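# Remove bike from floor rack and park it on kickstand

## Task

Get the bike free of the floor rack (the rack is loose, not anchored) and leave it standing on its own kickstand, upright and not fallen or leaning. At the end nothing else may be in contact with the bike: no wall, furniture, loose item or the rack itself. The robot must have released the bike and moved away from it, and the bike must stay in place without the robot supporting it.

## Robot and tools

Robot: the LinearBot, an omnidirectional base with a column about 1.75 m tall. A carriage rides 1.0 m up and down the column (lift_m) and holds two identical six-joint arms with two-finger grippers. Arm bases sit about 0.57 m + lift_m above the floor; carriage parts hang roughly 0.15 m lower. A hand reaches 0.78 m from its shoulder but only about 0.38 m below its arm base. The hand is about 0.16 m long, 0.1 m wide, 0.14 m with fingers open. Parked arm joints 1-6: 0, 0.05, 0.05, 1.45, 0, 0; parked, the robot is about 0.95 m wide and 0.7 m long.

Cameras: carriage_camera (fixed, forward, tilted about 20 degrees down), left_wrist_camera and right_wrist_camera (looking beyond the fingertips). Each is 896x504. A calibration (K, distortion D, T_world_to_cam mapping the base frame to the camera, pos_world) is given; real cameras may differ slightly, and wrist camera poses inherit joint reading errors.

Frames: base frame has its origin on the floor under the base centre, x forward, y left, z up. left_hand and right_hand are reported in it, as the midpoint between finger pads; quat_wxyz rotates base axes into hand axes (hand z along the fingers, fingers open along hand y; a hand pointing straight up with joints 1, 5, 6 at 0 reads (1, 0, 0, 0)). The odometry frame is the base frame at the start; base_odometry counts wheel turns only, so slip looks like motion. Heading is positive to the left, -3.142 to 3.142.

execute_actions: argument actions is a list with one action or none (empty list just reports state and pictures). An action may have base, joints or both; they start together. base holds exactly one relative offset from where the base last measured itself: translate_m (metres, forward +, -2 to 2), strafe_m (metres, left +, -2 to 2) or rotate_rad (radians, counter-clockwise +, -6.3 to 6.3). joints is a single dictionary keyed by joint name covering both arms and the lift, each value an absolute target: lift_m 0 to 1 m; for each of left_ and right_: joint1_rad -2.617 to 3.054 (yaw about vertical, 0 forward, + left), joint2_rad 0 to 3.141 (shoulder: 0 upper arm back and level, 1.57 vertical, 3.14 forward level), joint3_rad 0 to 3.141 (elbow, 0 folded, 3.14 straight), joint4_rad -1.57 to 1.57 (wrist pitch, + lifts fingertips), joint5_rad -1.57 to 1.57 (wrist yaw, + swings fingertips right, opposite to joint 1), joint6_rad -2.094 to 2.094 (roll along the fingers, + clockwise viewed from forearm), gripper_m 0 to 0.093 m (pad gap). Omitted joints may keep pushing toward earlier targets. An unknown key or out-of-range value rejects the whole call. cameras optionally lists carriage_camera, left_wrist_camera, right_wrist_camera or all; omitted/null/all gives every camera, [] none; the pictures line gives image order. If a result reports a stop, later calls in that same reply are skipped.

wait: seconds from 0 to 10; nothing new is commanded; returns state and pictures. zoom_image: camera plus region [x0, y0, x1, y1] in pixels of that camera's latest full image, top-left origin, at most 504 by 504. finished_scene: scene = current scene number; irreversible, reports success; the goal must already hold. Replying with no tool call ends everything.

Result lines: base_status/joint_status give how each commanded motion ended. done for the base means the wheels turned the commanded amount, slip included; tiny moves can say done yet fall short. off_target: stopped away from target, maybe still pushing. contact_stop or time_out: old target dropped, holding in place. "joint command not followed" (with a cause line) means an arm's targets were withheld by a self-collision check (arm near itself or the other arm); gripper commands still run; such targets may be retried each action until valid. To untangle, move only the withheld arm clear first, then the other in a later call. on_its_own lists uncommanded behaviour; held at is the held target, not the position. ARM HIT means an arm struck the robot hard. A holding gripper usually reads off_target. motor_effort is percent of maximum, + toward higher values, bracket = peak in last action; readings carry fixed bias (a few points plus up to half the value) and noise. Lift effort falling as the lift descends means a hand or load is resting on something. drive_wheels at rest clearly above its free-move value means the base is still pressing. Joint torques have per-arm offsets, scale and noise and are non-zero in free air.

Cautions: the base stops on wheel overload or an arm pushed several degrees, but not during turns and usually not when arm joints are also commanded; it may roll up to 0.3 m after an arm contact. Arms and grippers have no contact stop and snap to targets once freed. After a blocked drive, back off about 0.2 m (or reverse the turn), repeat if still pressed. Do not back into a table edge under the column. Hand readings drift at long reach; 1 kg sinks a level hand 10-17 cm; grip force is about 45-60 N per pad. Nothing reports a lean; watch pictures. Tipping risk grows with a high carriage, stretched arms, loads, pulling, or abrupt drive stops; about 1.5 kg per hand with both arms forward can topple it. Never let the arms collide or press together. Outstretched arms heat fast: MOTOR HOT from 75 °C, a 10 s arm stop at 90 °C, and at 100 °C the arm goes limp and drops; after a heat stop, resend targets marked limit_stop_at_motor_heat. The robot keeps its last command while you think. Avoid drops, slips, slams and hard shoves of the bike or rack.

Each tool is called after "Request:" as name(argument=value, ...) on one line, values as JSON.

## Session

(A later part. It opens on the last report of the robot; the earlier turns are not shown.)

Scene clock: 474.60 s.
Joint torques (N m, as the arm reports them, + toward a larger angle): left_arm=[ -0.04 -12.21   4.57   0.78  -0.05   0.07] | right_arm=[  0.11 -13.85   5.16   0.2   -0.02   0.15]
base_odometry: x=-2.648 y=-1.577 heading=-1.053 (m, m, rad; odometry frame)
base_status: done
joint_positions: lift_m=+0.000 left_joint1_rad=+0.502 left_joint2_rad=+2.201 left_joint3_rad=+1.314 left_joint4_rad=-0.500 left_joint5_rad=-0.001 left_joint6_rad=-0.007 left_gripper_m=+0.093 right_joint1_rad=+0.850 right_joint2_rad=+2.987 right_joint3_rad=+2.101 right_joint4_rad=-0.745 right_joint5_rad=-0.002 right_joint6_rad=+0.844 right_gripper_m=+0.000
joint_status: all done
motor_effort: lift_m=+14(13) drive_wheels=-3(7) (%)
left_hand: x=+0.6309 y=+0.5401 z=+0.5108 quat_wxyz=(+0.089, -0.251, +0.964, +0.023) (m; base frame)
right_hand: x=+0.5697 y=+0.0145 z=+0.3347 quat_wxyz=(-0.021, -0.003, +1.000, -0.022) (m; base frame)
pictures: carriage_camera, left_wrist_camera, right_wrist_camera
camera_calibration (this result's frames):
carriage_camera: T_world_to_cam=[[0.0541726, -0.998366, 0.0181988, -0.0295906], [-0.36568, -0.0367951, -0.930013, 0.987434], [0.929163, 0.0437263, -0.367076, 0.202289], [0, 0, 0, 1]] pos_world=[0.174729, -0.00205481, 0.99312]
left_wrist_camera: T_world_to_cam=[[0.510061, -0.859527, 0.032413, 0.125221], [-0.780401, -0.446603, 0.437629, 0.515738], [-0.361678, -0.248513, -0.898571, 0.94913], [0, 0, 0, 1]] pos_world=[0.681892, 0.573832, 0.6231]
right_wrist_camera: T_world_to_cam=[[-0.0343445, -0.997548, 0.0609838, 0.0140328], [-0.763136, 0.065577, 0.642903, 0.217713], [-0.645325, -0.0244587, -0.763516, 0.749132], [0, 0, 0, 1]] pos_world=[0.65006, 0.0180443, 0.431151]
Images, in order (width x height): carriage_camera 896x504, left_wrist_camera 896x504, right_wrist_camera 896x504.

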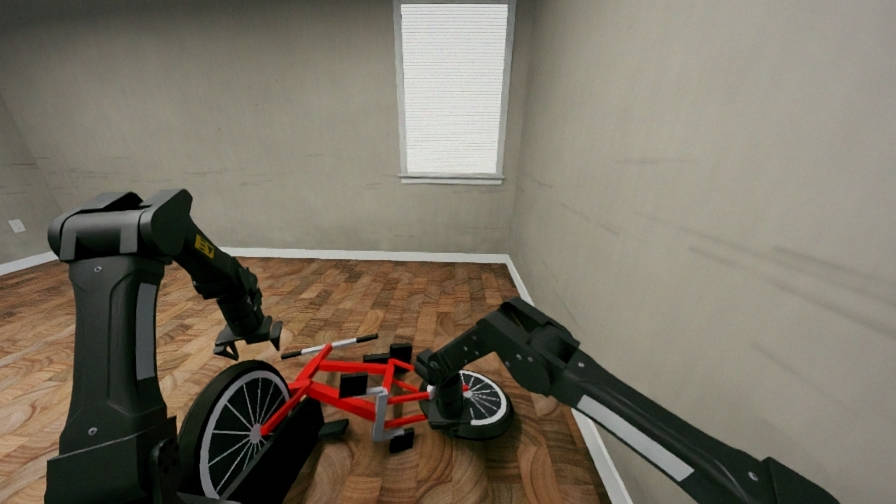

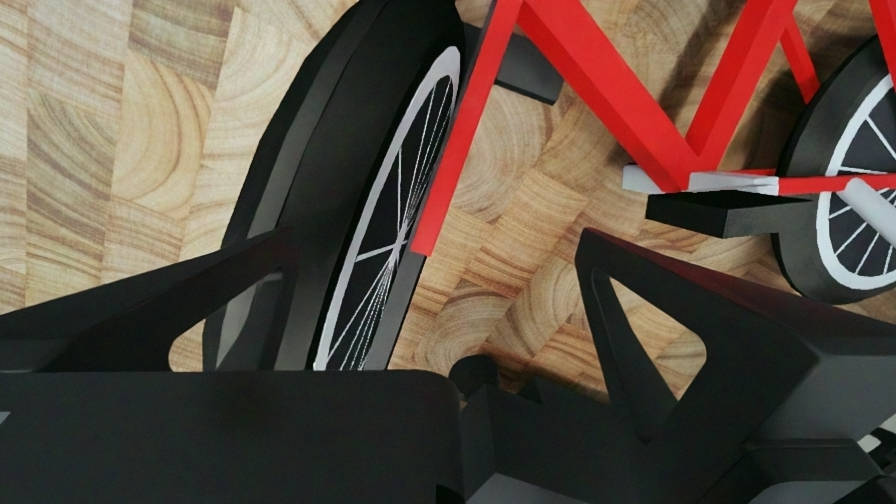

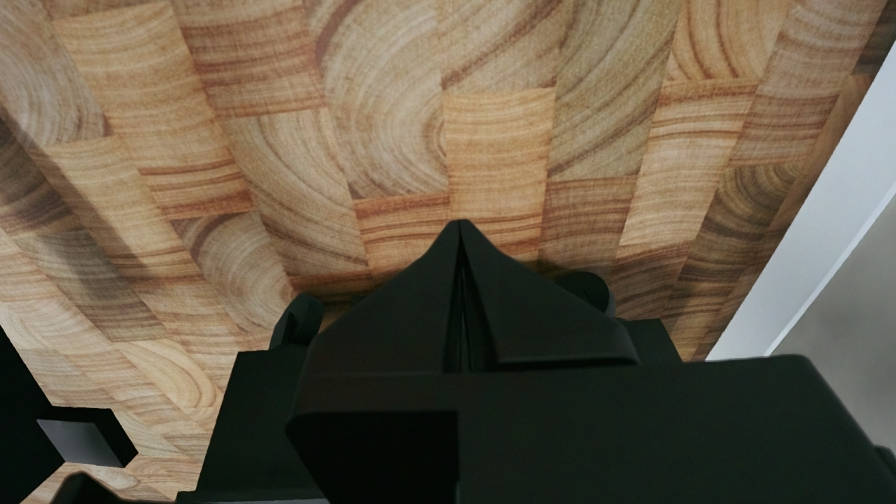

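Request:
execute_actions(actions=[{"joints":{"lift_m":0.12,"right_gripper_m":0.093,"right_joint2_rad":2.9,"right_joint1_rad":0.87,"right_joint6_rad":0.87}}], cameras=[])

Request:
execute_actions(actions=[{"base":{"translate_m":0.125},"joints":{"lift_m":0.12}}], cameras=[])

Request:
execute_actions(actions=[{"joints":{"lift_m":0.0}}], cameras=["right_wrist_camera","carriage_camera"])

Scene clock: 480.33 s.
Joint torques (N m, as the arm reports them, + toward a larger angle): left_arm=[ -0.06 -12.12   4.58   0.77  -0.05   0.06] | right_arm=[  0.39 -13.72   5.73   0.43  -0.04   0.14]
base_odometry: x=-2.648 y=-1.577 heading=-1.053 (m, m, rad; odometry frame)
base_status: not commanded
joint_positions: lift_m=+0.120 left_joint1_rad=+0.502 left_joint2_rad=+2.200 left_joint3_rad=+1.314 left_joint4_rad=-0.500 left_joint5_rad=-0.001 left_joint6_rad=-0.007 left_gripper_m=+0.093 right_joint1_rad=+0.866 right_joint2_rad=+2.880 right_joint3_rad=+2.101 right_joint4_rad=-0.746 right_joint5_rad=-0.002 right_joint6_rad=+0.863 right_gripper_m=+0.093
joint_status: all done
motor_effort: lift_m=+18(22) drive_wheels=-4(4) (%)
left_hand: x=+0.6311 y=+0.5403 z=+0.6303 quat_wxyz=(+0.090, -0.251, +0.964, +0.023) (m; base frame)
right_hand: x=+0.5866 y=+0.0465 z=+0.5038 quat_wxyz=(+0.014, -0.002, +1.000, +0.018) (m; base frame)
pictures: none
No camera images: the call's "cameras" was empty. Leave "cameras" out to get every camera's image.

Scene clock: 482.03 s.
Joint torques (N m, as the arm reports them, + toward a larger angle): left_arm=[ -0.1  -12.14   4.57   0.76  -0.06   0.08] | right_arm=[  0.28 -13.76   5.69   0.44  -0.02   0.14]
base_odometry: x=-2.587 y=-1.686 heading=-1.054 (m, m, rad; odometry frame)
base_status: done
joint_positions: lift_m=+0.120 left_joint1_rad=+0.502 left_joint2_rad=+2.200 left_joint3_rad=+1.314 left_joint4_rad=-0.500 left_joint5_rad=-0.001 left_joint6_rad=-0.007 left_gripper_m=+0.093 right_joint1_rad=+0.868 right_joint2_rad=+2.881 right_joint3_rad=+2.101 right_joint4_rad=-0.746 right_joint5_rad=-0.002 right_joint6_rad=+0.863 right_gripper_m=+0.093
joint_status: all done
motor_effort: lift_m=+19(17) drive_wheels=-3(8) (%)
left_hand: x=+0.6309 y=+0.5402 z=+0.6303 quat_wxyz=(+0.089, -0.251, +0.964, +0.023) (m; base frame)
right_hand: x=+0.5858 y=+0.0467 z=+0.5032 quat_wxyz=(+0.014, -0.002, +1.000, +0.018) (m; base frame)
pictures: none
No camera images: the call's "cameras" was empty. Leave "cameras" out to get every camera's image.

Scene clock: 483.03 s.
Joint torques (N m, as the arm reports them, + toward a larger angle): left_arm=[ -0.07 -12.12   4.6    0.76  -0.04   0.08] | right_arm=[  0.35 -14.84   5.56   0.38  -0.03   0.14]
base_odometry: x=-2.587 y=-1.686 heading=-1.054 (m, m, rad; odometry frame)
base_status: not commanded
joint_positions: lift_m=+0.000 left_joint1_rad=+0.502 left_joint2_rad=+2.200 left_joint3_rad=+1.314 left_joint4_rad=-0.500 left_joint5_rad=-0.001 left_joint6_rad=-0.007 left_gripper_m=+0.093 right_joint1_rad=+0.868 right_joint2_rad=+2.898 right_joint3_rad=+2.101 right_joint4_rad=-0.747 right_joint5_rad=-0.002 right_joint6_rad=+0.863 right_gripper_m=+0.093
joint_status: all done
motor_effort: lift_m=+14(15) drive_wheels=-3(3) (%)
left_hand: x=+0.6311 y=+0.5403 z=+0.5111 quat_wxyz=(+0.090, -0.251, +0.964, +0.023) (m; base frame)
right_hand: x=+0.5822 y=+0.0424 z=+0.3756 quat_wxyz=(+0.008, -0.002, +1.000, +0.011) (m; base frame)
pictures: carriage_camera, right_wrist_camera
camera_calibration (this result's frames):
carriage_camera: T_world_to_cam=[[0.0541726, -0.998366, 0.0181988, -0.0295901], [-0.36568, -0.0367951, -0.930013, 0.987411], [0.929163, 0.0437263, -0.367076, 0.20228], [0, 0, 0, 1]] pos_world=[0.174729, -0.00205481, 0.993096]
right_wrist_camera: T_world_to_cam=[[-0.036301, -0.999321, -0.00635367, 0.0663659], [-0.798793, 0.025195, 0.601079, 0.237326], [-0.60051, 0.026895, -0.799165, 0.774281], [0, 0, 0, 1]] pos_world=[0.656947, 0.0395171, 0.476548]
Images, in order (width x height): carriage_camera 896x504, right_wrist_camera 896x504.

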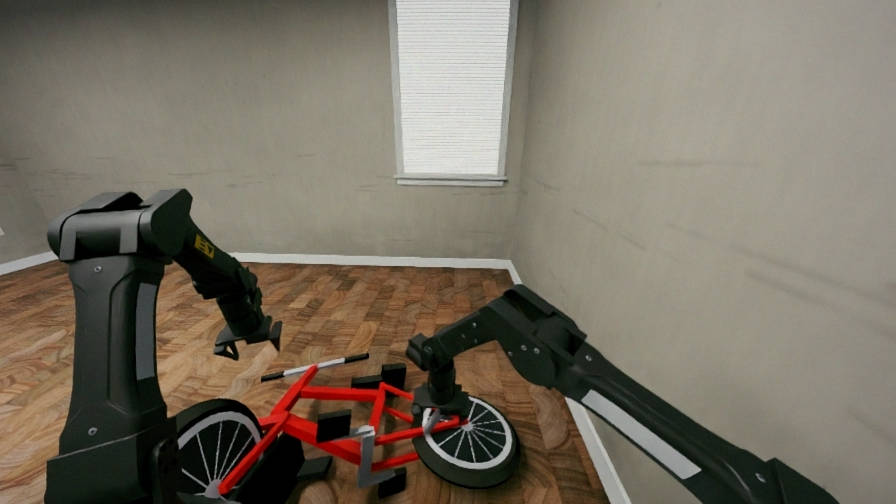

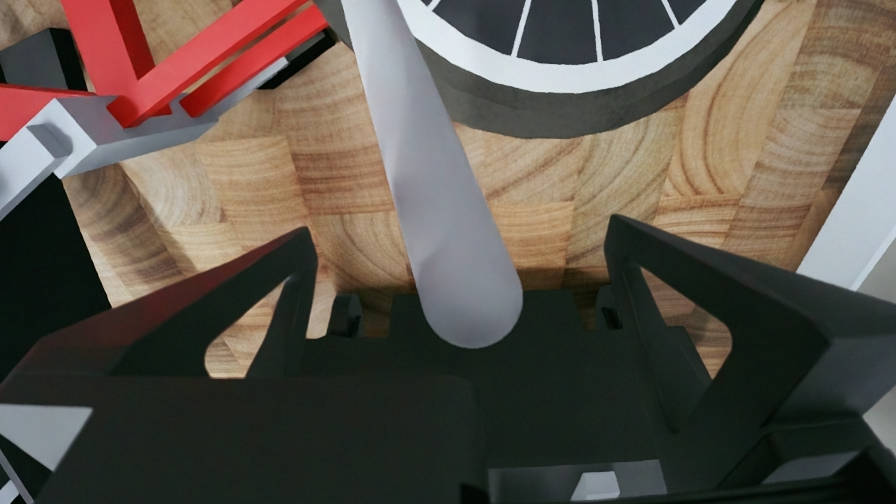

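Centered. Lower while moving forward slightly, then close.

Request:
execute_actions(actions=[{"base":{"translate_m":0.035},"joints":{"right_joint2_rad":2.97}}], cameras=["right_wrist_camera"])

Request:
execute_actions(actions=[{"joints":{"right_gripper_m":0.0}}], cameras=["right_wrist_camera"])

Scene clock: 488.33 s.
Joint torques (N m, as the arm reports them, + toward a larger angle): left_arm=[ -0.08 -12.21   4.61   0.73  -0.05   0.06] | right_arm=[  0.19 -14.49   5.33   0.26  -0.03   0.16]
base_odometry: x=-2.570 y=-1.717 heading=-1.054 (m, m, rad; odometry frame)
base_status: done
joint_positions: lift_m=+0.000 left_joint1_rad=+0.502 left_joint2_rad=+2.200 left_joint3_rad=+1.314 left_joint4_rad=-0.499 left_joint5_rad=-0.001 left_joint6_rad=-0.007 left_gripper_m=+0.093 right_joint1_rad=+0.868 right_joint2_rad=+2.964 right_joint3_rad=+2.101 right_joint4_rad=-0.747 right_joint5_rad=-0.002 right_joint6_rad=+0.863 right_gripper_m=+0.093
joint_status: all done
motor_effort: lift_m=+15(12) drive_wheels=-4(11) (%)
left_hand: x=+0.6312 y=+0.5403 z=+0.5111 quat_wxyz=(+0.090, -0.251, +0.964, +0.023) (m; base frame)
right_hand: x=+0.5679 y=+0.0255 z=+0.3447 quat_wxyz=(-0.014, -0.002, +1.000, -0.015) (m; base frame)
pictures: right_wrist_camera
camera_calibration (this result's frames):
right_wrist_camera: T_world_to_cam=[[-0.0354319, -0.998295, 0.0463915, 0.0300527], [-0.772004, 0.0568196, 0.633073, 0.217859], [-0.634629, -0.0133834, -0.772701, 0.752692], [0, 0, 0, 1]] pos_world=[0.646934, 0.0276963, 0.442291]
Images, in order (width x height): right_wrist_camera 896x504.

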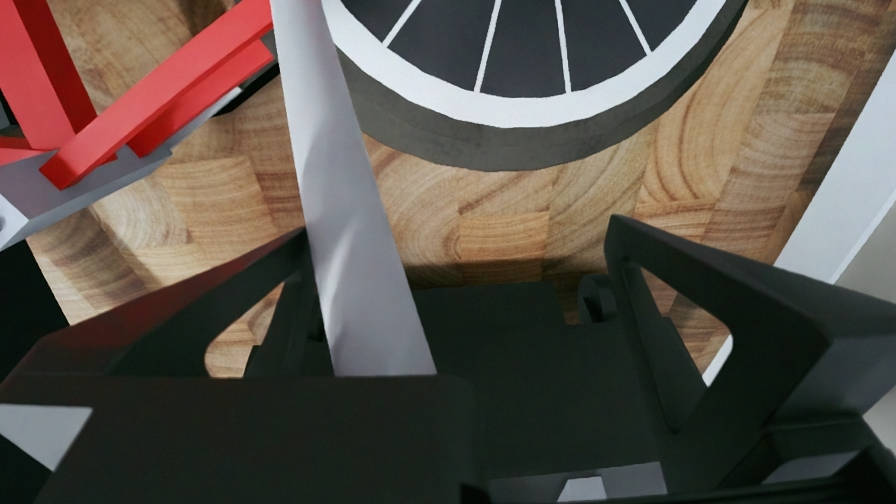

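Scene clock: 489.07 s.
Joint torques (N m, as the arm reports them, + toward a larger angle): left_arm=[ -0.07 -12.16   4.57   0.76  -0.05   0.06] | right_arm=[ -0.26 -14.     5.45  -0.17   0.94   0.89]
base_odometry: x=-2.570 y=-1.717 heading=-1.054 (m, m, rad; odometry frame)
base_status: not commanded
joint_positions: lift_m=+0.000 left_joint1_rad=+0.502 left_joint2_rad=+2.200 left_joint3_rad=+1.314 left_joint4_rad=-0.500 left_joint5_rad=-0.001 left_joint6_rad=-0.007 left_gripper_m=+0.093 right_joint1_rad=+0.876 right_joint2_rad=+2.956 right_joint3_rad=+2.102 right_joint4_rad=-0.683 right_joint5_rad=-0.106 right_joint6_rad=+0.805 right_gripper_m=+0.028
joint_status: right_gripper_m off_target (ended at +0.028, target +0.000)
motor_effort: lift_m=+13(14) drive_wheels=+4(5) (%)
left_hand: x=+0.6311 y=+0.5403 z=+0.5111 quat_wxyz=(+0.090, -0.251, +0.964, +0.023) (m; base frame)
right_hand: x=+0.5635 y=+0.0538 z=+0.3497 quat_wxyz=(-0.028, -0.036, +0.998, +0.048) (m; base frame)
pictures: right_wrist_camera
camera_calibration (this result's frames):
right_wrist_camera: T_world_to_cam=[[0.0292078, -0.996433, -0.079171, 0.0653288], [-0.751375, -0.0741227, 0.655699, 0.197126], [-0.659229, 0.0403356, -0.75086, 0.757495], [0, 0, 0, 1]] pos_world=[0.645569, 0.0491533, 0.444689]
Images, in order (width x height): right_wrist_camera 896x504.

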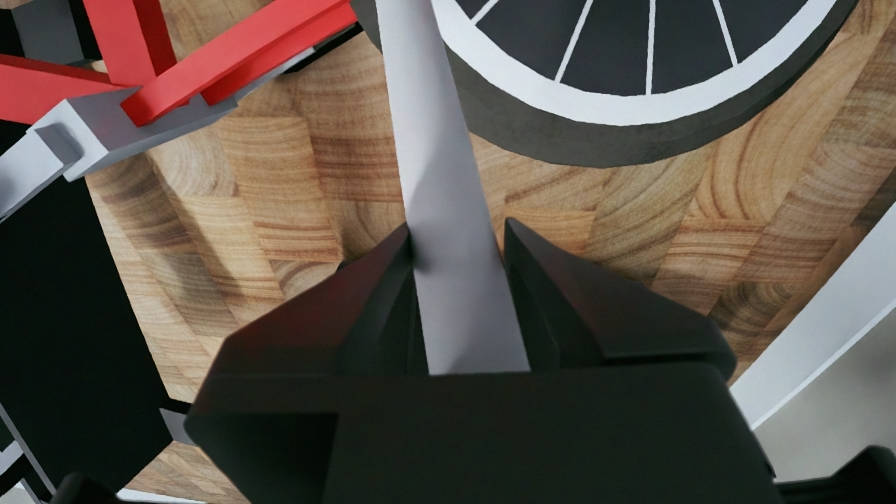

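Gripped. Lever back.

Request:
execute_actions(actions=[{"base":{"translate_m":-0.09},"joints":{"right_joint2_rad":3.03}}], cameras=["carriage_camera"])

Request:
execute_actions(actions=[{"base":{"translate_m":-0.09},"joints":{"right_joint2_rad":3.14,"right_joint3_rad":2.0,"right_joint4_rad":-0.6}}], cameras=["carriage_camera","right_wrist_camera"])

Scene clock: 495.03 s.
Joint torques (N m, as the arm reports them, + toward a larger angle): left_arm=[ -0.04 -12.14   4.56   0.75  -0.05   0.08] | right_arm=[  4.49 -11.49   4.55  -1.28   0.37   1.16]
base_odometry: x=-2.614 y=-1.638 heading=-1.054 (m, m, rad; odometry frame)
base_status: done
joint_positions: lift_m=+0.000 left_joint1_rad=+0.501 left_joint2_rad=+2.200 left_joint3_rad=+1.314 left_joint4_rad=-0.500 left_joint5_rad=-0.001 left_joint6_rad=-0.007 left_gripper_m=+0.093 right_joint1_rad=+0.816 right_joint2_rad=+2.974 right_joint3_rad=+2.119 right_joint4_rad=-0.531 right_joint5_rad=-0.045 right_joint6_rad=+0.781 right_gripper_m=+0.024
joint_status: right_joint2_rad off_target (ended at +2.974, target +3.030)
motor_effort: lift_m=+13(13) drive_wheels=-5(6) (%)
left_hand: x=+0.6313 y=+0.5400 z=+0.5111 quat_wxyz=(+0.090, -0.250, +0.964, +0.023) (m; base frame)
right_hand: x=+0.6198 y=+0.0555 z=+0.3482 quat_wxyz=(+0.048, -0.019, +0.995, +0.082) (m; base frame)
pictures: carriage_camera
camera_calibration (this result's frames):
carriage_camera: T_world_to_cam=[[0.0541726, -0.998366, 0.0181988, -0.0295901], [-0.36568, -0.0367951, -0.930013, 0.987411], [0.929163, 0.0437263, -0.367076, 0.20228], [0, 0, 0, 1]] pos_world=[0.174729, -0.00205481, 0.993096]
Images, in order (width x height): carriage_camera 896x504.

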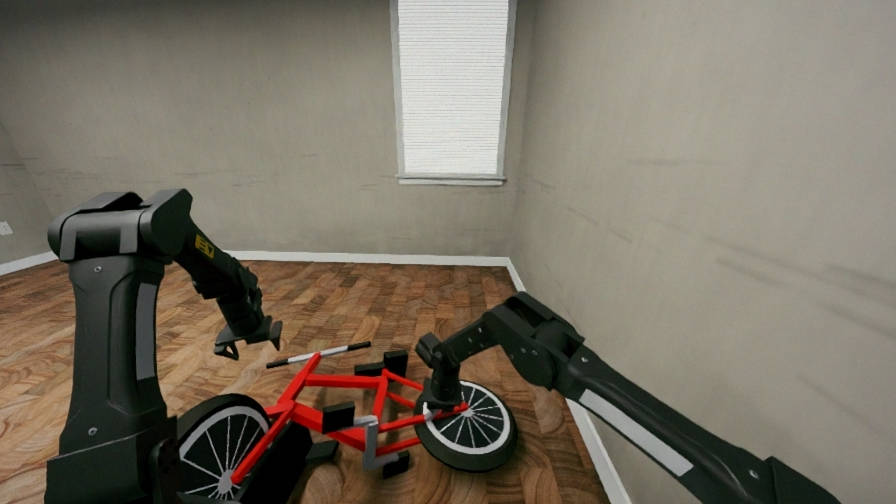

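Scene clock: 496.60 s.
Joint torques (N m, as the arm reports them, + toward a larger angle): left_arm=[  0.13 -12.09   4.6    0.75  -0.06   0.07] | right_arm=[ 1.75 -6.52  1.6  -0.5   0.36  1.46]
base_odometry: x=-2.659 y=-1.560 heading=-1.054 (m, m, rad; odometry frame)
base_status: done
joint_positions: lift_m=+0.000 left_joint1_rad=+0.501 left_joint2_rad=+2.200 left_joint3_rad=+1.314 left_joint4_rad=-0.499 left_joint5_rad=-0.001 left_joint6_rad=-0.007 left_gripper_m=+0.093 right_joint1_rad=+0.850 right_joint2_rad=+3.010 right_joint3_rad=+2.061 right_joint4_rad=-0.467 right_joint5_rad=-0.045 right_joint6_rad=+0.760 right_gripper_m=+0.023
joint_status: right_joint2_rad off_target (ended at +3.010, target +3.140); right_joint3_rad off_target (ended at +2.061, target +2.000); right_joint4_rad off_target (ended at -0.467, target -0.600)
joint sent to its limit — the command would take right_joint2_rad past its upper limit, so that joint was sent only as far as its limit.
motor_effort: lift_m=+12(14) drive_wheels=+1(10) (%)
left_hand: x=+0.6314 y=+0.5400 z=+0.5111 quat_wxyz=(+0.090, -0.250, +0.964, +0.023) (m; base frame)
right_hand: x=+0.5929 y=+0.0520 z=+0.3189 quat_wxyz=(+0.038, -0.047, +0.996, +0.071) (m; base frame)
pictures: carriage_camera, right_wrist_camera
camera_calibration (this result's frames):
carriage_camera: T_world_to_cam=[[0.0541726, -0.998366, 0.0181988, -0.0295901], [-0.36568, -0.0367951, -0.930013, 0.987411], [0.929163, 0.0437263, -0.367076, 0.20228], [0, 0, 0, 1]] pos_world=[0.174729, -0.00205481, 0.993096]
right_wrist_camera: T_world_to_cam=[[0.0560216, -0.99048, -0.125744, 0.058861], [-0.829019, -0.116331, 0.546988, 0.322261], [-0.556408, 0.0736014, -0.827643, 0.715609], [0, 0, 0, 1]] pos_world=[0.662034, 0.0431198, 0.423398]
Images, in order (width x height): carriage_camera 896x504, right_wrist_camera 896x504.

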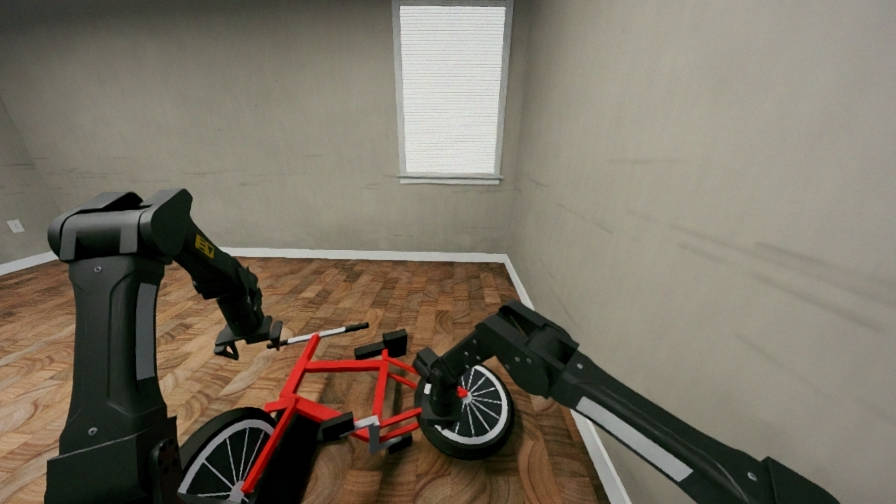

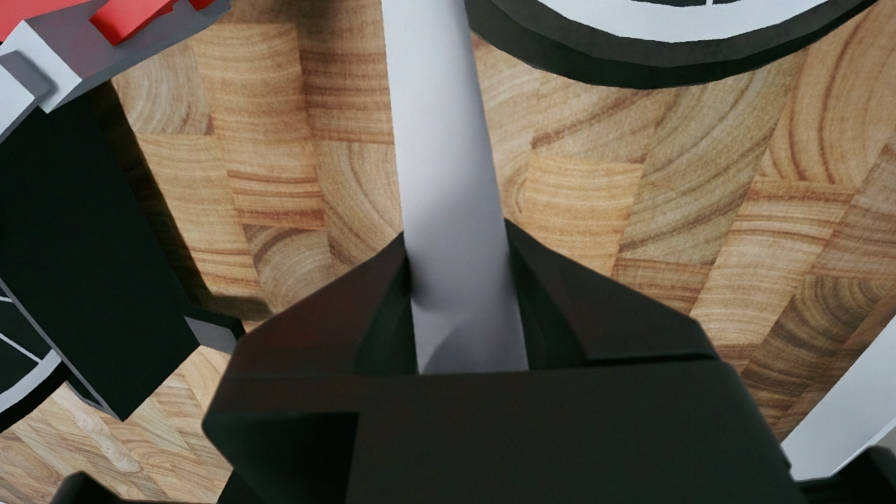

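Rising. Continue.

Request:
execute_actions(actions=[{"base":{"translate_m":-0.08},"joints":{"right_joint2_rad":3.14,"right_joint3_rad":1.75,"right_joint4_rad":-0.4}}], cameras=["carriage_camera","right_wrist_camera"])

Scene clock: 501.30 s.
Joint torques (N m, as the arm reports them, + toward a larger angle): left_arm=[  0.02 -12.2    4.5    0.75  -0.04   0.07] | right_arm=[ 3.71 -4.91 -3.09 -2.1  -0.89  0.31]
base_odometry: x=-2.698 y=-1.491 heading=-1.054 (m, m, rad; odometry frame)
base_status: done
joint_positions: lift_m=+0.000 left_joint1_rad=+0.501 left_joint2_rad=+2.200 left_joint3_rad=+1.314 left_joint4_rad=-0.500 left_joint5_rad=-0.001 left_joint6_rad=-0.007 left_gripper_m=+0.093 right_joint1_rad=+0.825 right_joint2_rad=+2.988 right_joint3_rad=+1.881 right_joint4_rad=-0.045 right_joint5_rad=+0.095 right_joint6_rad=+0.848 right_gripper_m=+0.021
joint_status: right_joint2_rad off_target (ended at +2.988, target +3.140); right_joint3_rad off_target (ended at +1.882, target +1.750); right_joint4_rad off_target (ended at -0.045, target -0.400)
joint sent to its limit — the command would take right_joint2_rad past its upper limit, so that joint was sent only as far as its limit.
motor_effort: lift_m=+13(12) drive_wheels=+2(7) (%)
left_hand: x=+0.6313 y=+0.5400 z=+0.5111 quat_wxyz=(+0.090, -0.250, +0.964, +0.023) (m; base frame)
right_hand: x=+0.6422 y=+0.0513 z=+0.3151 quat_wxyz=(+0.174, +0.021, +0.977, +0.123) (m; base frame)
pictures: carriage_camera, right_wrist_camera
camera_calibration (this result's frames):
carriage_camera: T_world_to_cam=[[0.0541726, -0.998366, 0.0181988, -0.0295901], [-0.36568, -0.0367951, -0.930013, 0.987411], [0.929163, 0.0437263, -0.367076, 0.20228], [0, 0, 0, 1]] pos_world=[0.174729, -0.00205481, 0.993096]
right_wrist_camera: T_world_to_cam=[[-0.0422701, -0.968268, -0.246312, 0.154901], [-0.951675, -0.036038, 0.304987, 0.515987], [-0.304185, 0.247301, -0.919953, 0.598104], [0, 0, 0, 1]] pos_world=[0.679534, 0.0206696, 0.431012]
Images, in order (width x height): carriage_camera 896x504, right_wrist_camera 896x504.

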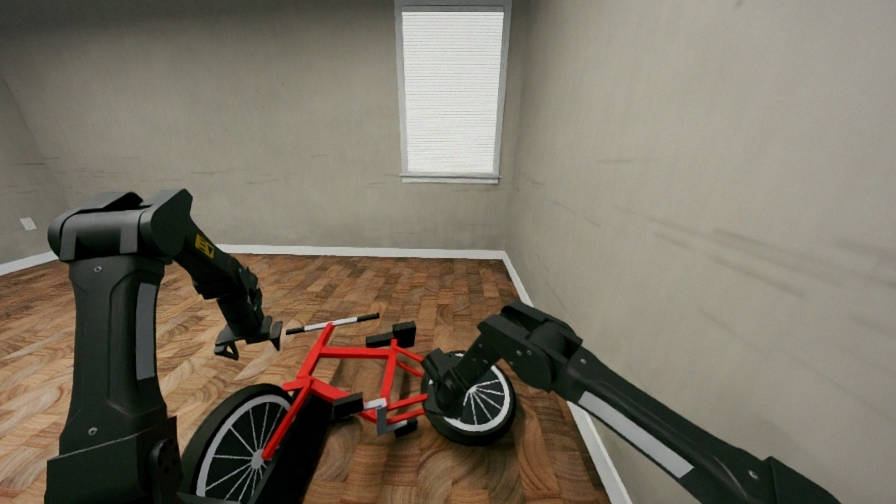

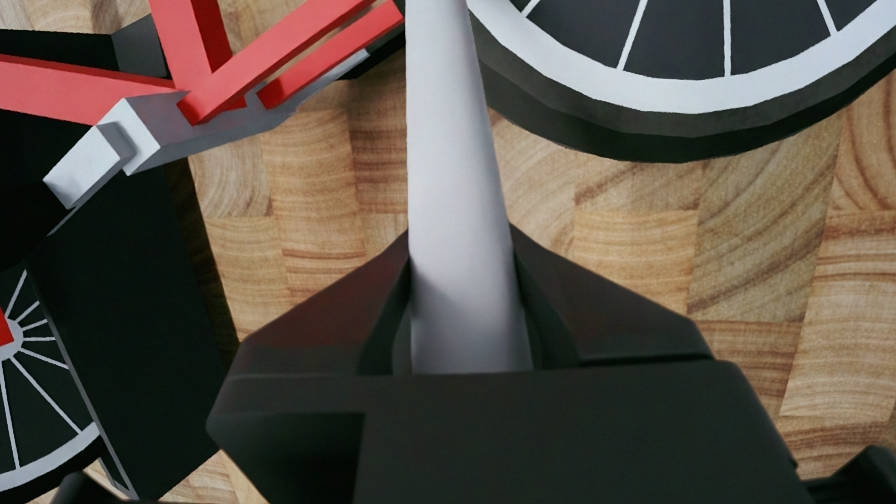

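Request:
execute_actions(actions=[{"base":{"translate_m":0.06},"joints":{"right_joint2_rad":3.14,"right_joint3_rad":1.55,"right_joint4_rad":-0.3}}], cameras=["carriage_camera","right_wrist_camera"])

Scene clock: 507.23 s.
Joint torques (N m, as the arm reports them, + toward a larger angle): left_arm=[ -0.07 -12.05   4.63   0.76  -0.05   0.07] | right_arm=[-0.83  1.67 -3.29 -1.83 -0.16  0.09]
base_odometry: x=-2.668 y=-1.543 heading=-1.054 (m, m, rad; odometry frame)
base_status: done
joint_positions: lift_m=+0.000 left_joint1_rad=+0.501 left_joint2_rad=+2.200 left_joint3_rad=+1.314 left_joint4_rad=-0.500 left_joint5_rad=-0.001 left_joint6_rad=-0.007 left_gripper_m=+0.093 right_joint1_rad=+0.881 right_joint2_rad=+2.906 right_joint3_rad=+1.675 right_joint4_rad=+0.016 right_joint5_rad=+0.012 right_joint6_rad=+0.865 right_gripper_m=+0.021
joint_status: right_joint2_rad off_target (ended at +2.906, target +3.140); right_joint3_rad off_target (ended at +1.675, target +1.550); right_joint4_rad off_target (ended at +0.016, target -0.300)
joint sent to its limit — the command would take right_joint2_rad past its upper limit, so that joint was sent only as far as its limit.
motor_effort: lift_m=+13(13) drive_wheels=-1(6) (%)
left_hand: x=+0.6313 y=+0.5400 z=+0.5111 quat_wxyz=(+0.090, -0.250, +0.964, +0.023) (m; base frame)
right_hand: x=+0.5812 y=+0.0479 z=+0.3112 quat_wxyz=(+0.118, -0.007, +0.984, +0.132) (m; base frame)
pictures: carriage_camera, right_wrist_camera
camera_calibration (this result's frames):
carriage_camera: T_world_to_cam=[[0.0541726, -0.998366, 0.0181988, -0.0295901], [-0.36568, -0.0367951, -0.930013, 0.987411], [0.929163, 0.0437263, -0.367076, 0.20228], [0, 0, 0, 1]] pos_world=[0.174729, -0.00205481, 0.993096]
right_wrist_camera: T_world_to_cam=[[0.00156802, -0.967668, -0.252222, 0.12442], [-0.910131, -0.105881, 0.400563, 0.408517], [-0.414317, 0.228927, -0.880871, 0.62957], [0, 0, 0, 1]] pos_world=[0.63245, 0.0195262, 0.422315]
Images, in order (width x height): carriage_camera 896x504, right_wrist_camera 896x504.

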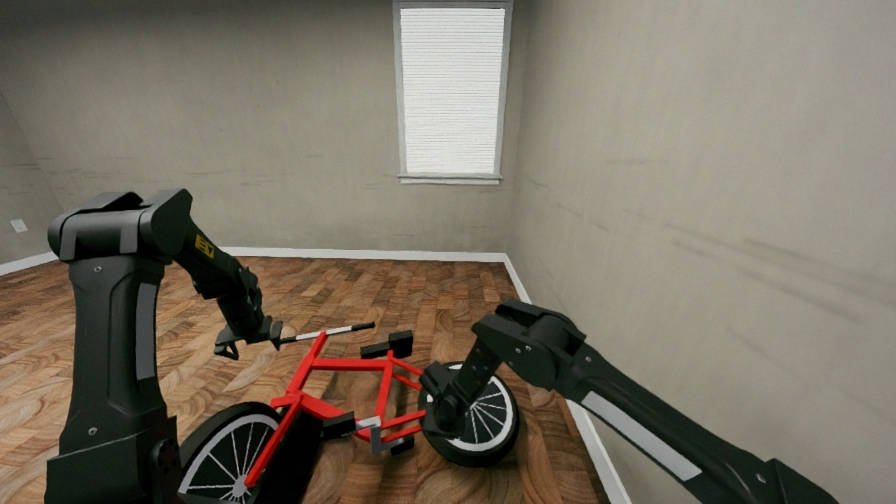

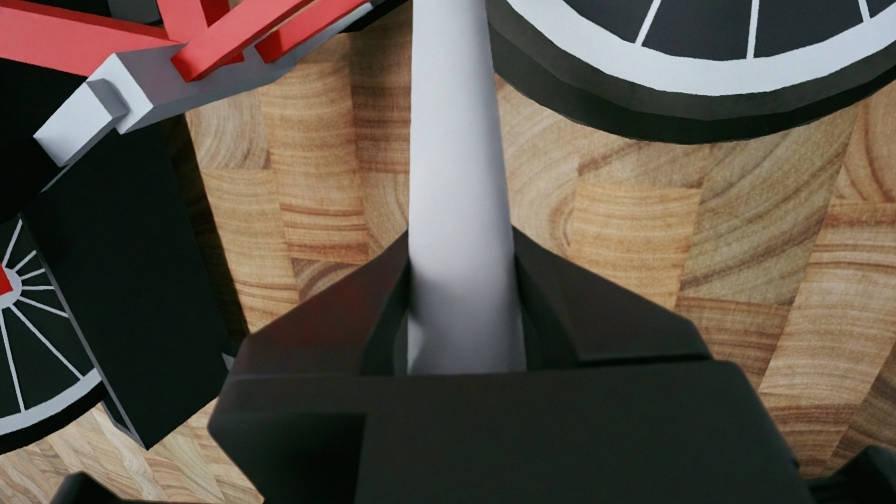

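Request:
execute_actions(actions=[{"base":{"translate_m":-0.1},"joints":{"right_joint2_rad":3.14,"right_joint3_rad":1.6,"right_joint4_rad":0.25}}])

Scene clock: 515.77 s.
Joint torques (N m, as the arm reports them, + toward a larger angle): left_arm=[  0.03 -12.15   4.61   0.75  -0.03   0.08] | right_arm=[ 4.65 -7.16 -0.58 -0.23 -0.93 -0.36]
base_odometry: x=-2.718 y=-1.456 heading=-1.055 (m, m, rad; odometry frame)
base_status: done
joint_positions: lift_m=+0.000 left_joint1_rad=+0.501 left_joint2_rad=+2.200 left_joint3_rad=+1.314 left_joint4_rad=-0.500 left_joint5_rad=-0.001 left_joint6_rad=-0.007 left_gripper_m=+0.093 right_joint1_rad=+0.813 right_joint2_rad=+3.035 right_joint3_rad=+1.677 right_joint4_rad=+0.447 right_joint5_rad=+0.096 right_joint6_rad=+0.901 right_gripper_m=+0.021
joint_status: right_joint2_rad off_target (ended at +3.035, target +3.140); right_joint3_rad off_target (ended at +1.677, target +1.600); right_joint4_rad off_target (ended at +0.447, target +0.250)
joint sent to its limit — the command would take right_joint2_rad past its upper limit, so that joint was sent only as far as its limit.
motor_effort: lift_m=+12(15) drive_wheels=+2(5) (%)
left_hand: x=+0.6313 y=+0.5400 z=+0.5111 quat_wxyz=(+0.090, -0.250, +0.964, +0.023) (m; base frame)
right_hand: x=+0.6463 y=+0.0463 z=+0.2988 quat_wxyz=(+0.246, +0.057, +0.943, +0.215) (m; base frame)
pictures: carriage_camera, left_wrist_camera, right_wrist_camera
camera_calibration (this result's frames):
carriage_camera: T_world_to_cam=[[0.0541726, -0.998366, 0.0181988, -0.0295901], [-0.36568, -0.0367951, -0.930013, 0.987411], [0.929163, 0.0437263, -0.367076, 0.20228], [0, 0, 0, 1]] pos_world=[0.174729, -0.00205481, 0.993096]
left_wrist_camera: T_world_to_cam=[[0.509362, -0.85994, 0.0324639, 0.125517], [-0.781327, -0.446328, 0.436257, 0.51702], [-0.360665, -0.247578, -0.899236, 0.948737], [0, 0, 0, 1]] pos_world=[0.682204, 0.573583, 0.62351]
right_wrist_camera: T_world_to_cam=[[-0.044736, -0.897604, -0.438527, 0.201991], [-0.987831, -0.0257076, 0.153393, 0.592875], [-0.148959, 0.440053, -0.885531, 0.466085], [0, 0, 0, 1]] pos_world=[0.664124, -0.00855258, 0.410368]
Images, in order (width x height): carriage_camera 896x504, left_wrist_camera 896x504, right_wrist_camera 896x504.

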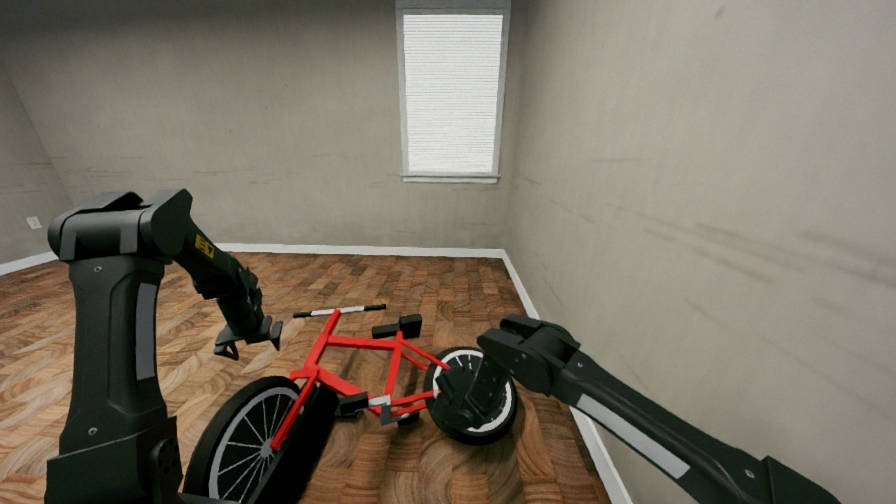

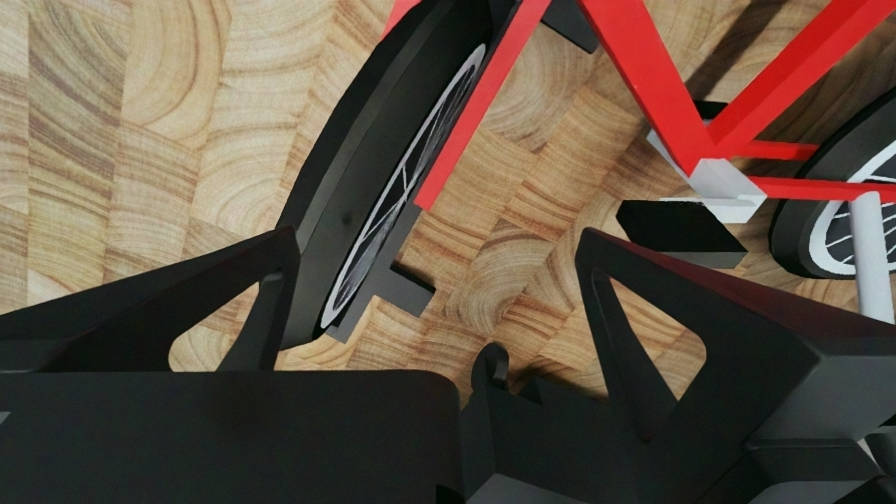

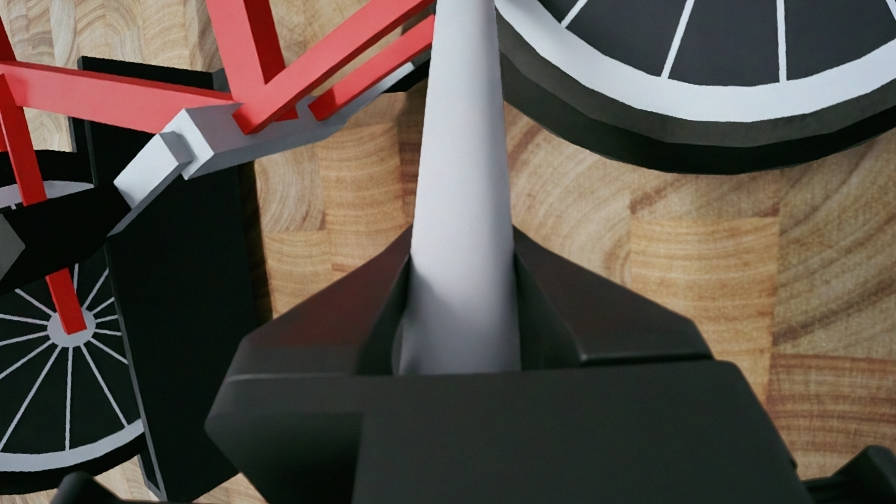

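Request:
execute_actions(actions=[{"joints":{"left_joint1_rad":0.25,"left_joint2_rad":2.7,"left_joint3_rad":2.05,"left_joint4_rad":-0.9,"left_joint6_rad":0.25}}], cameras=["carriage_camera","left_wrist_camera"])

Scene clock: 528.63 s.
Joint torques (N m, as the arm reports them, + toward a larger angle): left_arm=[  0.74 -15.65   6.63   0.3   -0.07   0.08] | right_arm=[ 4.65 -7.03 -0.49 -0.25 -0.93 -0.36]
base_odometry: x=-2.718 y=-1.456 heading=-1.055 (m, m, rad; odometry frame)
base_status: not commanded
joint_positions: lift_m=+0.000 left_joint1_rad=+0.242 left_joint2_rad=+2.699 left_joint3_rad=+2.040 left_joint4_rad=-0.892 left_joint5_rad=+0.002 left_joint6_rad=+0.244 left_gripper_m=+0.093 right_joint1_rad=+0.813 right_joint2_rad=+3.035 right_joint3_rad=+1.677 right_joint4_rad=+0.447 right_joint5_rad=+0.096 right_joint6_rad=+0.901 right_gripper_m=+0.021
joint_status: all done
motor_effort: lift_m=+14(14) drive_wheels=+2(3) (%)
left_hand: x=+0.7406 y=+0.4549 z=+0.4557 quat_wxyz=(+0.010, +0.001, +1.000, +0.001) (m; base frame)
right_hand: x=+0.6463 y=+0.0463 z=+0.2988 quat_wxyz=(+0.246, +0.057, +0.943, +0.215) (m; base frame)
pictures: carriage_camera, left_wrist_camera
camera_calibration (this result's frames):
carriage_camera: T_world_to_cam=[[0.0541726, -0.998366, 0.0181988, -0.0295901], [-0.36568, -0.0367951, -0.930013, 0.987411], [0.929163, 0.0437263, -0.367076, 0.20228], [0, 0, 0, 1]] pos_world=[0.174729, -0.00205481, 0.993096]
left_wrist_camera: T_world_to_cam=[[0.0295995, -0.999258, 0.0246588, 0.420726], [-0.815382, -0.00986871, 0.578839, 0.350327], [-0.578166, -0.0372397, -0.815069, 0.944359], [0, 0, 0, 1]] pos_world=[0.819194, 0.459038, 0.55656]
Images, in order (width x height): carriage_camera 896x504, left_wrist_camera 896x504.

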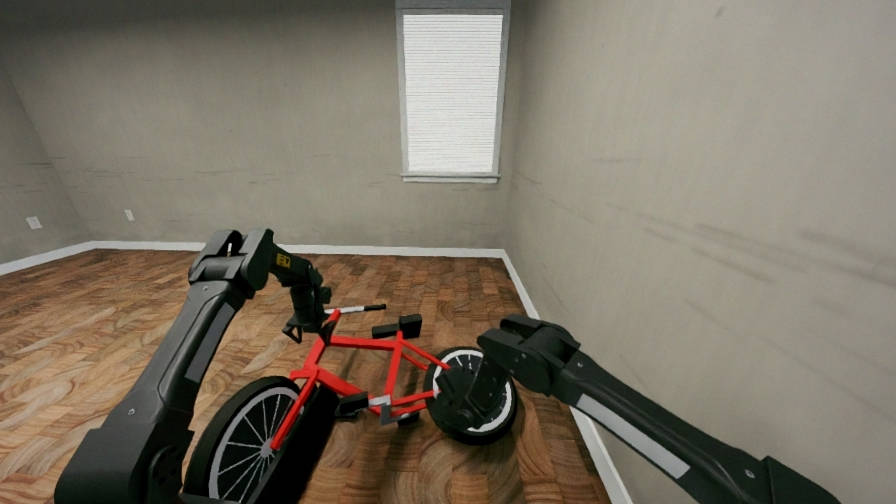

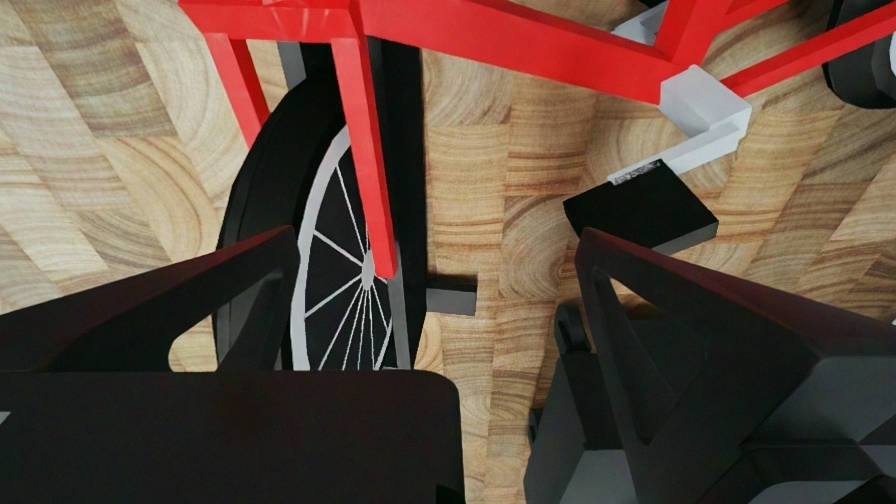

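Request:
execute_actions(actions=[{"joints":{"left_joint1_rad":0.2,"left_joint2_rad":2.75,"left_joint3_rad":2.25,"left_joint4_rad":-1.07,"left_joint6_rad":1.77}}], cameras=["carriage_camera","left_wrist_camera"])

Scene clock: 537.27 s.
Joint torques (N m, as the arm reports them, + toward a larger angle): left_arm=[  0.18 -16.13   6.87   0.17  -0.01   0.09] | right_arm=[ 4.61 -7.1  -0.53 -0.24 -0.93 -0.35]
base_odometry: x=-2.718 y=-1.456 heading=-1.055 (m, m, rad; odometry frame)
base_status: not commanded
joint_positions: lift_m=+0.000 left_joint1_rad=+0.200 left_joint2_rad=+2.750 left_joint3_rad=+2.238 left_joint4_rad=-1.062 left_joint5_rad=+0.002 left_joint6_rad=+1.762 left_gripper_m=+0.093 right_joint1_rad=+0.813 right_joint2_rad=+3.035 right_joint3_rad=+1.677 right_joint4_rad=+0.447 right_joint5_rad=+0.096 right_joint6_rad=+0.901 right_gripper_m=+0.021
joint_status: all done
motor_effort: lift_m=+14(13) drive_wheels=+2(3) (%)
left_hand: x=+0.7571 y=+0.4371 z=+0.4780 quat_wxyz=(+0.000, +0.704, +0.710, -0.002) (m; base frame)
right_hand: x=+0.6463 y=+0.0463 z=+0.2988 quat_wxyz=(+0.246, +0.057, +0.943, +0.215) (m; base frame)
pictures: carriage_camera, left_wrist_camera
camera_calibration (this result's frames):
carriage_camera: T_world_to_cam=[[0.0541726, -0.998366, 0.0181988, -0.0295901], [-0.36568, -0.0367951, -0.930013, 0.987411], [0.929163, 0.0437263, -0.367076, 0.20228], [0, 0, 0, 1]] pos_world=[0.174729, -0.00205481, 0.993096]
left_wrist_camera: T_world_to_cam=[[-0.99875, -0.0398429, 0.0301679, 0.758473], [-0.0142226, 0.805297, 0.592701, -0.618777], [-0.0479091, 0.591531, -0.804858, 0.290201], [0, 0, 0, 1]] pos_world=[0.762627, 0.356857, 0.577439]
Images, in order (width x height): carriage_camera 896x504, left_wrist_camera 896x504.

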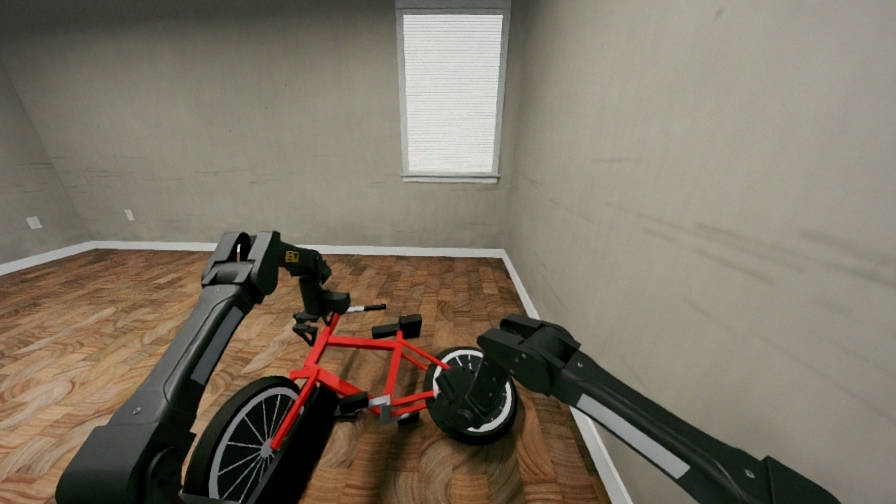

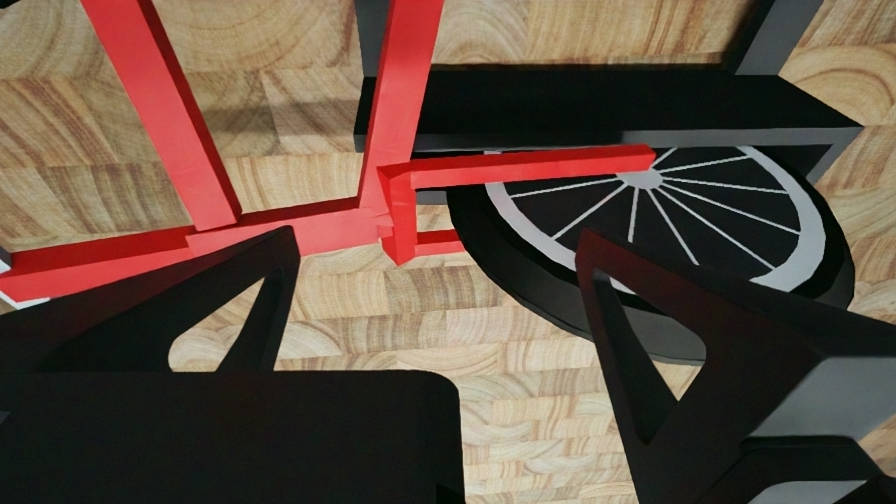

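Request:
execute_actions(actions=[{"joints":{"left_joint1_rad":0.19,"left_joint2_rad":2.93,"left_joint3_rad":2.5,"left_joint4_rad":-1.12}}], cameras=["carriage_camera","left_wrist_camera"])

Scene clock: 543.87 s.
Joint torques (N m, as the arm reports them, + toward a larger angle): left_arm=[ -0.59 -17.11   7.47   0.19   0.     0.09] | right_arm=[ 4.63 -7.14 -0.51 -0.23 -0.92 -0.37]
base_odometry: x=-2.718 y=-1.456 heading=-1.055 (m, m, rad; odometry frame)
base_status: not commanded
joint_positions: lift_m=+0.000 left_joint1_rad=+0.199 left_joint2_rad=+2.935 left_joint3_rad=+2.481 left_joint4_rad=-1.116 left_joint5_rad=+0.002 left_joint6_rad=+1.762 left_gripper_m=+0.093 right_joint1_rad=+0.813 right_joint2_rad=+3.035 right_joint3_rad=+1.677 right_joint4_rad=+0.447 right_joint5_rad=+0.096 right_joint6_rad=+0.901 right_gripper_m=+0.021
joint_status: all done
motor_effort: lift_m=+14(12) drive_wheels=+3(3) (%)
left_hand: x=+0.7761 y=+0.4407 z=+0.4461 quat_wxyz=(+0.001, +0.704, +0.710, +0.000) (m; base frame)
right_hand: x=+0.6463 y=+0.0463 z=+0.2988 quat_wxyz=(+0.246, +0.057, +0.943, +0.215) (m; base frame)
pictures: carriage_camera, left_wrist_camera
camera_calibration (this result's frames):
carriage_camera: T_world_to_cam=[[0.0541726, -0.998366, 0.0181988, -0.0295901], [-0.36568, -0.0367951, -0.930013, 0.987411], [0.929163, 0.0437263, -0.367076, 0.20228], [0, 0, 0, 1]] pos_world=[0.174729, -0.00205481, 0.993096]
left_wrist_camera: T_world_to_cam=[[-0.998919, -0.0394929, 0.0245208, 0.781038], [-0.0172421, 0.804631, 0.593525, -0.600291], [-0.0431702, 0.592461, -0.804442, 0.259051], [0, 0, 0, 1]] pos_world=[0.781027, 0.36038, 0.545528]
Images, in order (width x height): carriage_camera 896x504, left_wrist_camera 896x504.

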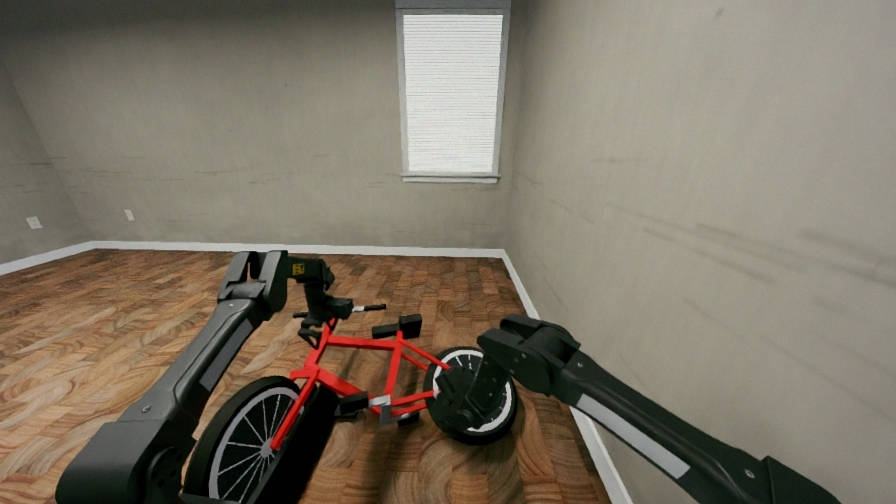

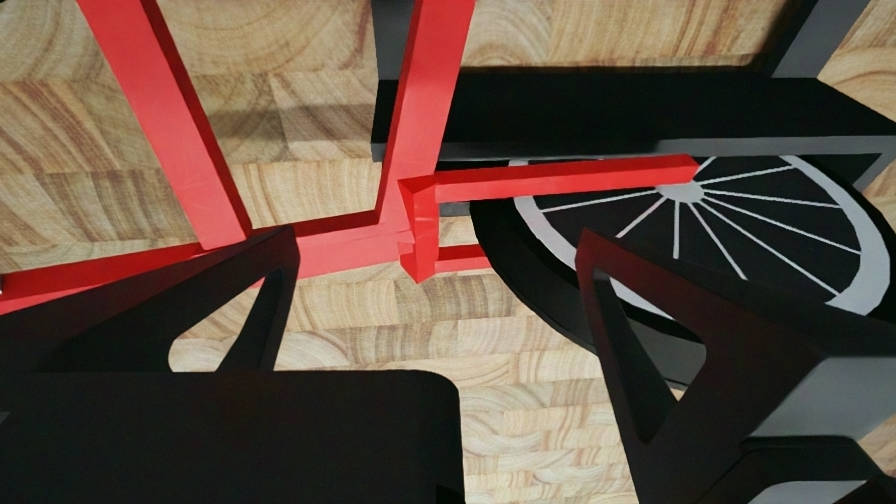

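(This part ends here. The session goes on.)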